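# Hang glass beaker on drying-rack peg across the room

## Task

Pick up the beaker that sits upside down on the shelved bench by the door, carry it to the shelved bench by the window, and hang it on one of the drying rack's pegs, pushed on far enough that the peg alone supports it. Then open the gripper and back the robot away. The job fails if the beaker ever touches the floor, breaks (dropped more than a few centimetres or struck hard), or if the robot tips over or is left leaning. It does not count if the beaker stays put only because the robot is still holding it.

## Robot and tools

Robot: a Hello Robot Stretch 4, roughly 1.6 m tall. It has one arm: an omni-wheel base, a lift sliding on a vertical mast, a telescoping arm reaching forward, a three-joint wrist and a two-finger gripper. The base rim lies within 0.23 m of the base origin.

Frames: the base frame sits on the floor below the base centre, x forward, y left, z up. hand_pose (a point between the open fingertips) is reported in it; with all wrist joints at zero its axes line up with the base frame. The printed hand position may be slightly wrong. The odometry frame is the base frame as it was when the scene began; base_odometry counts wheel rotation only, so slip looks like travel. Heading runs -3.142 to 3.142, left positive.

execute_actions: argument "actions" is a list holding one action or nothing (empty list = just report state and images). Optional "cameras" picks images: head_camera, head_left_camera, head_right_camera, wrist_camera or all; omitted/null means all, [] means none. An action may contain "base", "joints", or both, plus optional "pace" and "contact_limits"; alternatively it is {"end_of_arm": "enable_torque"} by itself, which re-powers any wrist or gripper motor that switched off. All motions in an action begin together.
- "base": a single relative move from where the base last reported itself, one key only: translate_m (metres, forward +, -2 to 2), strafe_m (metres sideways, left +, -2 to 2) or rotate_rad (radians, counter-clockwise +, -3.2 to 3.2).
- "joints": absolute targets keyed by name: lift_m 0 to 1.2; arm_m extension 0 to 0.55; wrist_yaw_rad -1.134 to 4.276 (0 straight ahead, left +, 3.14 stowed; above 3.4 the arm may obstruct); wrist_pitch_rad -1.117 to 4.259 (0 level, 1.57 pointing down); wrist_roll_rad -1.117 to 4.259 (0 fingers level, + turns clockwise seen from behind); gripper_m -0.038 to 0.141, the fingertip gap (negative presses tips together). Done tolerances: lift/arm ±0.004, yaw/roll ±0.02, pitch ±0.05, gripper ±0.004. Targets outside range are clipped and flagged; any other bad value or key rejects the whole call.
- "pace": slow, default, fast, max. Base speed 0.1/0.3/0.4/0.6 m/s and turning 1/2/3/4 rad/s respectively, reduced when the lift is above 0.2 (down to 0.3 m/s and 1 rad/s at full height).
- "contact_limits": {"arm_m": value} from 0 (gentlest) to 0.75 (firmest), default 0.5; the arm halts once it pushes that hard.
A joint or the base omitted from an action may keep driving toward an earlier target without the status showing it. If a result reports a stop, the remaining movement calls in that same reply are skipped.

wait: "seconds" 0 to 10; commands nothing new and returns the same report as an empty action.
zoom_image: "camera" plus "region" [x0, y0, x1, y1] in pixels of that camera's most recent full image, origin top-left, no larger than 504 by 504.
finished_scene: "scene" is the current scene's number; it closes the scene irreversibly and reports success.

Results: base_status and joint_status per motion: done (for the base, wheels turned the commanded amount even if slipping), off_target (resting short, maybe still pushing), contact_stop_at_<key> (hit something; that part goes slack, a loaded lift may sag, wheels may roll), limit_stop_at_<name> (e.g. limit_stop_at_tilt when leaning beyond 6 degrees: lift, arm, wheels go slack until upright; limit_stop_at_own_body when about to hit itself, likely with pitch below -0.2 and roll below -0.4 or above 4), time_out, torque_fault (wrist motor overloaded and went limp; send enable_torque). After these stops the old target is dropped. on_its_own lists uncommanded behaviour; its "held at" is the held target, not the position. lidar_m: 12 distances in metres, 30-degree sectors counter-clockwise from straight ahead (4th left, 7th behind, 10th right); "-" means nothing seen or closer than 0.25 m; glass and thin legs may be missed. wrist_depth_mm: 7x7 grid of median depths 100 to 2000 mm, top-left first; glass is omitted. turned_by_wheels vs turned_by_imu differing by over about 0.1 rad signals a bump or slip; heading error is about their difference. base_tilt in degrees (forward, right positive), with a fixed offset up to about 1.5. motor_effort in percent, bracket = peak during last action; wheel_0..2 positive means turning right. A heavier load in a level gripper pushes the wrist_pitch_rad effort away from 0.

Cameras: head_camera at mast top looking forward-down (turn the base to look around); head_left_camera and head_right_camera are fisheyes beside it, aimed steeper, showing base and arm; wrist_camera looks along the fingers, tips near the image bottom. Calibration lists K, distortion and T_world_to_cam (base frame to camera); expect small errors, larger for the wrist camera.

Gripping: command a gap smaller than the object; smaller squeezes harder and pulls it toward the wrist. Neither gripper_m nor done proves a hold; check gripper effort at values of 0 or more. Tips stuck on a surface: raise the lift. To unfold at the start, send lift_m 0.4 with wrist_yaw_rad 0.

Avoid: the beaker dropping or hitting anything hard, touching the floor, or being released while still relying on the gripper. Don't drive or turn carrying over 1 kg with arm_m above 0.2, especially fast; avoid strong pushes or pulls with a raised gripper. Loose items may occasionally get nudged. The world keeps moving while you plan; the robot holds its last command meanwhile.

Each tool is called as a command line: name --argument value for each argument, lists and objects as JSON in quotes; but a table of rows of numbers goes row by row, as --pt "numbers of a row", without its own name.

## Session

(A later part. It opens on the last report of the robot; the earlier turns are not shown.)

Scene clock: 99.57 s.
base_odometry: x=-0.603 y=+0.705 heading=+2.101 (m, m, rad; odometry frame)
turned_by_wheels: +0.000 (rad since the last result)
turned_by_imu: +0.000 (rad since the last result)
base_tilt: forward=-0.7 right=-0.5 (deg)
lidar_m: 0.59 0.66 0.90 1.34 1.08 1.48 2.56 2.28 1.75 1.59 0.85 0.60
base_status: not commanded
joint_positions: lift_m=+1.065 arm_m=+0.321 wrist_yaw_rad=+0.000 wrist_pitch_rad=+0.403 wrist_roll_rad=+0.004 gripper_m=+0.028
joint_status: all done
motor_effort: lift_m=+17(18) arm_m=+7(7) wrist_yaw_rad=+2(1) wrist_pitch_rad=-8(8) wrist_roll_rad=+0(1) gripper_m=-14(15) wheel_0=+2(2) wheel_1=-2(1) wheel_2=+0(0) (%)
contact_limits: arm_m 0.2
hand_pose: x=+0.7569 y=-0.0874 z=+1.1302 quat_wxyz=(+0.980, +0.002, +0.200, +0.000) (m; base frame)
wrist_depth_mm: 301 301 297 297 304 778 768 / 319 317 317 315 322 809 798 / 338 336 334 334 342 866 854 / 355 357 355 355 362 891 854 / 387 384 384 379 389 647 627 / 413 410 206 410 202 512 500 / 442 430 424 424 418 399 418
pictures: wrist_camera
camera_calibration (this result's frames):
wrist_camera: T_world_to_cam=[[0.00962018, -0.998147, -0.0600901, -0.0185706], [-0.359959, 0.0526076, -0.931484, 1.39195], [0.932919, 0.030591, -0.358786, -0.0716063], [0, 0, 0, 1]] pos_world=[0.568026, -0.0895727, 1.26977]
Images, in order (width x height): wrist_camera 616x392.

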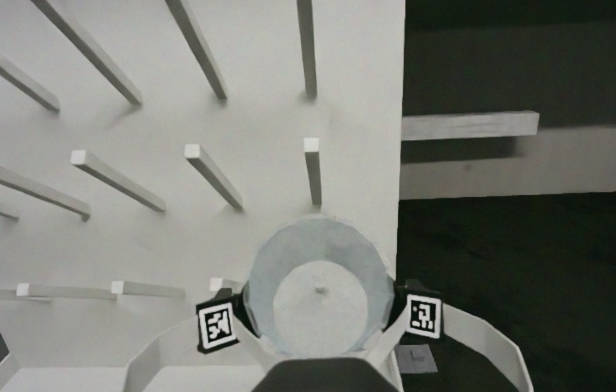

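execute_actions --actions '[{"base":{"strafe_m":-0.006},"joints":{"lift_m":1.04,"arm_m":0.348},"pace":"slow","contact_limits":{"arm_m":0.2}}]' --cameras '["wrist_camera"]'

execute_actions --actions '[{"joints":{"lift_m":1.02,"arm_m":0.368},"pace":"slow","contact_limits":{"arm_m":0.2}}]' --cameras '["wrist_camera","head_right_camera"]'

Scene clock: 105.93 s.
base_odometry: x=-0.598 y=+0.708 heading=+2.101 (m, m, rad; odometry frame)
turned_by_wheels: +0.000 (rad since the last result)
turned_by_imu: +0.000 (rad since the last result)
base_tilt: forward=-0.7 right=-0.5 (deg)
lidar_m: 0.57 0.64 0.87 1.39 1.07 1.52 3.34 2.25 1.75 1.62 0.81 0.61
base_status: done
joint_positions: lift_m=+1.040 arm_m=+0.347 wrist_yaw_rad=+0.000 wrist_pitch_rad=+0.403 wrist_roll_rad=+0.004 gripper_m=+0.028
joint_status: all done
motor_effort: lift_m=+17(17) arm_m=+7(8) wrist_yaw_rad=+0(1) wrist_pitch_rad=-7(8) wrist_roll_rad=+0(1) gripper_m=-15(16) wheel_0=+2(6) wheel_1=-3(3) wheel_2=+0(0) (%)
contact_limits: arm_m 0.2
hand_pose: x=+0.7829 y=-0.0874 z=+1.1053 quat_wxyz=(+0.980, +0.002, +0.200, +0.000) (m; base frame)
wrist_depth_mm: 274 276 273 274 281 750 732 / 294 293 291 290 294 778 778 / 309 310 306 306 314 842 831 / 330 329 329 325 332 820 788 / 351 353 351 349 357 597 580 / 382 379 205 375 202 480 469 / 402 392 394 389 384 373 389
pictures: wrist_camera
camera_calibration (this result's frames):
wrist_camera: T_world_to_cam=[[0.00964976, -0.998146, -0.0600891, -0.0203387], [-0.359859, 0.0525993, -0.931523, 1.37803], [0.932957, 0.0306126, -0.358684, -0.10497], [0, 0, 0, 1]] pos_world=[0.594025, -0.089571, 1.24479]
Images, in order (width x height): wrist_camera 616x392.

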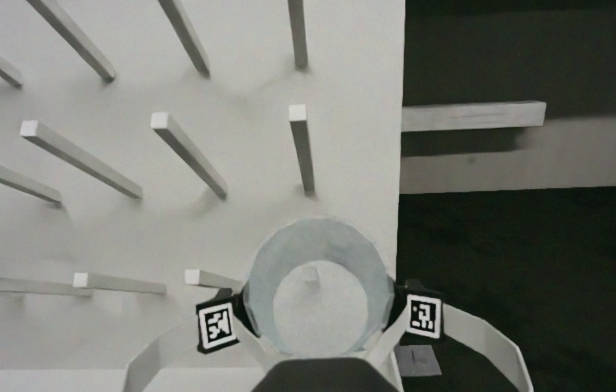

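Scene clock: 107.10 s.
base_odometry: x=-0.598 y=+0.708 heading=+2.101 (m, m, rad; odometry frame)
turned_by_wheels: +0.000 (rad since the last result)
turned_by_imu: +0.000 (rad since the last result)
base_tilt: forward=-0.7 right=-0.5 (deg)
lidar_m: 0.58 0.64 0.89 1.38 1.07 1.47 3.36 2.29 1.78 1.63 0.81 0.61
base_status: not commanded
joint_positions: lift_m=+1.020 arm_m=+0.367 wrist_yaw_rad=+0.000 wrist_pitch_rad=+0.403 wrist_roll_rad=+0.004 gripper_m=+0.028
joint_status: all done
motor_effort: lift_m=+17(17) arm_m=+8(8) wrist_yaw_rad=+1(1) wrist_pitch_rad=-7(8) wrist_roll_rad=+1(0) gripper_m=-14(14) wheel_0=+2(2) wheel_1=-3(3) wheel_2=+0(0) (%)
contact_limits: arm_m 0.2
hand_pose: x=+0.8030 y=-0.0873 z=+1.0853 quat_wxyz=(+0.980, +0.002, +0.200, +0.000) (m; base frame)
wrist_depth_mm: 256 259 255 256 257 723 723 / 274 270 273 268 272 750 759 / 285 289 283 285 291 809 798 / 309 307 306 304 309 759 741 / 329 325 324 322 330 564 554 / 355 353 205 349 204 449 442 / 379 368 370 362 359 351 364
pictures: head_right_camera, wrist_camera
camera_calibration (this result's frames):
wrist_camera: T_world_to_cam=[[0.00987938, -0.998144, -0.060088, -0.0218584], [-0.359767, 0.0525189, -0.931563, 1.36659], [0.93299, 0.0308209, -0.358581, -0.130949], [0, 0, 0, 1]] pos_world=[0.614046, -0.0895539, 1.2248]
Images, in order (width x height): head_right_camera 420x672, wrist_camera 616x392.

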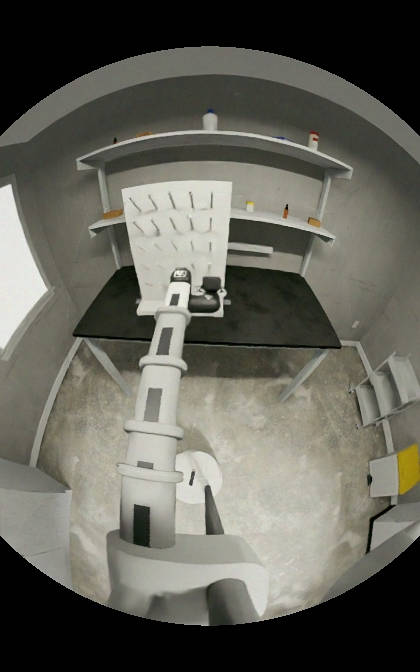

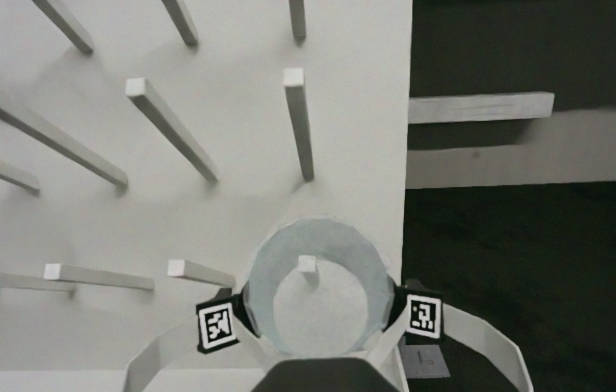

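execute_actions --actions '[{"joints":{"lift_m":1.002,"arm_m":0.372},"pace":"slow","contact_limits":{"arm_m":0.2}}]' --cameras '["wrist_camera"]'

execute_actions --actions '[{"joints":{"gripper_m":0.08},"pace":"slow"}]' --cameras '["wrist_camera"]'

Scene clock: 111.33 s.
base_odometry: x=-0.598 y=+0.708 heading=+2.101 (m, m, rad; odometry frame)
turned_by_wheels: +0.000 (rad since the last result)
turned_by_imu: +0.000 (rad since the last result)
base_tilt: forward=-0.7 right=-0.4 (deg)
lidar_m: 0.58 0.64 0.87 1.36 1.09 1.48 3.34 2.25 1.73 1.62 0.86 0.61
base_status: not commanded
joint_positions: lift_m=+1.002 arm_m=+0.371 wrist_yaw_rad=+0.001 wrist_pitch_rad=+0.399 wrist_roll_rad=+0.004 gripper_m=+0.028
joint_status: all done
motor_effort: lift_m=+16(15) arm_m=+7(9) wrist_yaw_rad=-3(2) wrist_pitch_rad=+4(7) wrist_roll_rad=+1(0) gripper_m=-15(14) wheel_0=+2(2) wheel_1=-3(3) wheel_2=+0(0) (%)
contact_limits: arm_m 0.2
hand_pose: x=+0.8076 y=-0.0871 z=+1.0685 quat_wxyz=(+0.980, +0.002, +0.198, +0.000) (m; base frame)
wrist_depth_mm: 256 254 254 250 254 723 723 / 267 266 268 264 266 750 741 / 283 282 282 281 282 809 798 / 304 304 300 300 306 741 707 / 320 320 317 317 325 539 525 / 347 345 201 340 202 430 421 / 366 359 349 357 345 332 347
pictures: wrist_camera
camera_calibration (this result's frames):
wrist_camera: T_world_to_cam=[[0.0111857, -0.998133, -0.06005, -0.0237265], [-0.356117, 0.0521397, -0.932986, 1.35108], [0.934374, 0.031821, -0.354869, -0.146295], [0, 0, 0, 1]] pos_world=[0.618104, -0.0894721, 1.2072]
Images, in order (width x height): wrist_camera 616x392.

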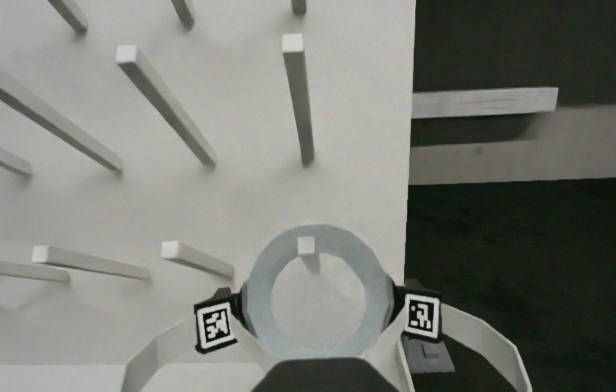

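Scene clock: 113.50 s.
base_odometry: x=-0.598 y=+0.708 heading=+2.101 (m, m, rad; odometry frame)
turned_by_wheels: +0.000 (rad since the last result)
turned_by_imu: +0.000 (rad since the last result)
base_tilt: forward=-0.7 right=-0.5 (deg)
lidar_m: 0.58 0.62 0.89 1.33 1.07 1.51 3.36 2.23 1.75 1.61 0.80 0.61
base_status: not commanded
joint_positions: lift_m=+1.002 arm_m=+0.371 wrist_yaw_rad=+0.000 wrist_pitch_rad=+0.402 wrist_roll_rad=+0.004 gripper_m=+0.080
joint_status: all done
motor_effort: lift_m=+17(16) arm_m=+7(7) wrist_yaw_rad=+0(2) wrist_pitch_rad=-6(6) wrist_roll_rad=+1(1) gripper_m=-1(15) wheel_0=+2(2) wheel_1=-3(3) wheel_2=+0(0) (%)
hand_pose: x=+0.8071 y=-0.0873 z=+1.0675 quat_wxyz=(+0.980, +0.002, +0.200, +0.000) (m; base frame)
wrist_depth_mm: 255 255 253 250 254 732 715 / 268 267 267 264 270 759 750 / 283 283 281 281 285 820 809 / 306 304 303 301 306 715 691 / 319 320 319 319 324 535 525 / 351 347 215 342 200 421 418 / 366 362 351 150 349 342 343
pictures: wrist_camera
camera_calibration (this result's frames):
wrist_camera: T_world_to_cam=[[0.00996891, -0.998144, -0.0600832, -0.0230325], [-0.359289, 0.0524981, -0.931748, 1.35128], [0.933173, 0.0308758, -0.358099, -0.141856], [0, 0, 0, 1]] pos_world=[0.618106, -0.0895494, 1.20687]
Images, in order (width x height): wrist_camera 616x392.

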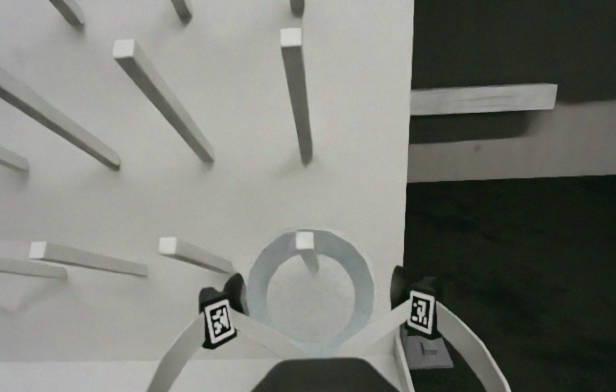

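execute_actions --actions '[{"base":{"strafe_m":0.006},"joints":{"arm_m":0.29},"pace":"slow"}]' --cameras '["wrist_camera"]'

execute_actions --actions '[{"base":{"translate_m":-0.3},"joints":{"arm_m":0.02},"pace":"fast"}]' --cameras '["wrist_camera","head_camera"]'

Scene clock: 118.43 s.
base_odometry: x=-0.603 y=+0.705 heading=+2.101 (m, m, rad; odometry frame)
turned_by_wheels: +0.000 (rad since the last result)
turned_by_imu: +0.000 (rad since the last result)
base_tilt: forward=-0.7 right=-0.4 (deg)
lidar_m: 0.58 0.63 0.89 1.39 1.10 1.51 2.55 2.27 1.72 1.59 0.82 0.62
base_status: done
joint_positions: lift_m=+1.002 arm_m=+0.291 wrist_yaw_rad=+0.000 wrist_pitch_rad=+0.402 wrist_roll_rad=+0.004 gripper_m=+0.080
joint_status: all done
motor_effort: lift_m=+17(17) arm_m=-8(6) wrist_yaw_rad=+0(0) wrist_pitch_rad=-6(6) wrist_roll_rad=+1(1) gripper_m=+0(1) wheel_0=-1(4) wheel_1=+2(1) wheel_2=+0(2) (%)
hand_pose: x=+0.7278 y=-0.0874 z=+1.0675 quat_wxyz=(+0.980, +0.002, +0.200, +0.000) (m; base frame)
wrist_depth_mm: 327 327 327 325 332 788 788 / 345 343 342 342 768 842 831 / 368 368 368 366 878 878 878 / 387 387 387 384 647 715 691 / 421 418 415 413 421 530 517 / 442 436 216 430 200 424 413 / 373 370 334 150 334 338 343
pictures: wrist_camera
camera_calibration (this result's frames):
wrist_camera: T_world_to_cam=[[0.00971037, -0.998146, -0.0600826, -0.0221227], [-0.359225, 0.0525924, -0.931768, 1.32277], [0.933201, 0.030631, -0.358048, -0.0679], [0, 0, 0, 1]] pos_world=[0.538751, -0.0895695, 1.20687]
Images, in order (width x height): wrist_camera 616x392.

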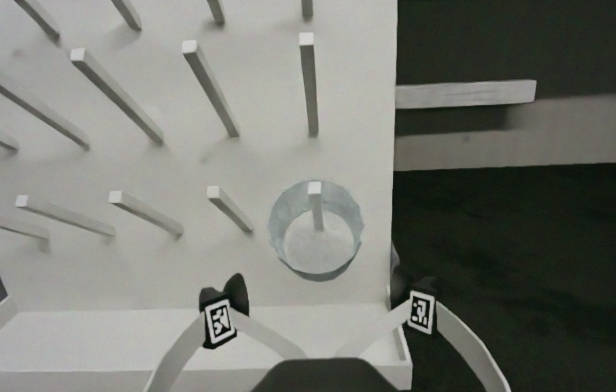

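Scene clock: 120.73 s.
base_odometry: x=-0.451 y=+0.447 heading=+2.101 (m, m, rad; odometry frame)
turned_by_wheels: +0.000 (rad since the last result)
turned_by_imu: +0.002 (rad since the last result)
base_tilt: forward=-0.7 right=-0.5 (deg)
lidar_m: 0.86 0.95 1.64 0.99 1.03 1.50 2.43 2.47 1.73 1.68 1.69 0.92
base_status: done
joint_positions: lift_m=+1.002 arm_m=+0.021 wrist_yaw_rad=+0.000 wrist_pitch_rad=+0.402 wrist_roll_rad=+0.004 gripper_m=+0.080
joint_status: all done
motor_effort: lift_m=+17(17) arm_m=-7(7) wrist_yaw_rad=+2(0) wrist_pitch_rad=-6(5) wrist_roll_rad=+1(2) gripper_m=-2(1) wheel_0=-1(6) wheel_1=-1(6) wheel_2=-2(10) (%)
hand_pose: x=+0.4577 y=-0.0875 z=+1.0675 quat_wxyz=(+0.980, +0.002, +0.200, +0.000) (m; base frame)
wrist_depth_mm: 1397 1255 854 854 1336 1308 1281 / 1499 1430 904 891 1430 1397 1366 / 1537 1397 946 946 1160 1098 1078 / 878 831 798 778 768 750 741 / 866 1808 1756 1708 1708 1661 1618 / 1808 1921 216 1756 201 1661 1661 / 1499 1576 1537 156 1499 1430 1464
pictures: head_camera, wrist_camera
camera_calibration (this result's frames):
wrist_camera: T_world_to_cam=[[0.00946653, -0.998149, -0.0600816, -0.0194562], [-0.359111, 0.0526825, -0.931807, 1.22576], [0.933247, 0.0303969, -0.357947, 0.183984], [0, 0, 0, 1]] pos_world=[0.268664, -0.0895886, 1.20686]
Images, in order (width x height): head_camera 420x560, wrist_camera 616x392.

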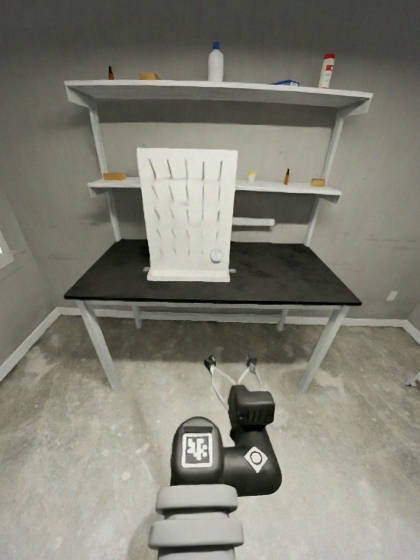

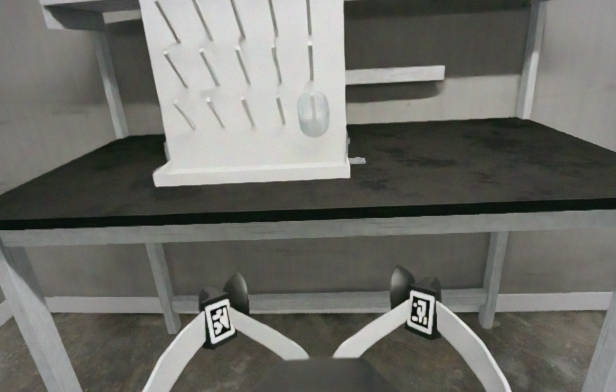

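finished_scene --scene 1

The scene is finished: the task was done.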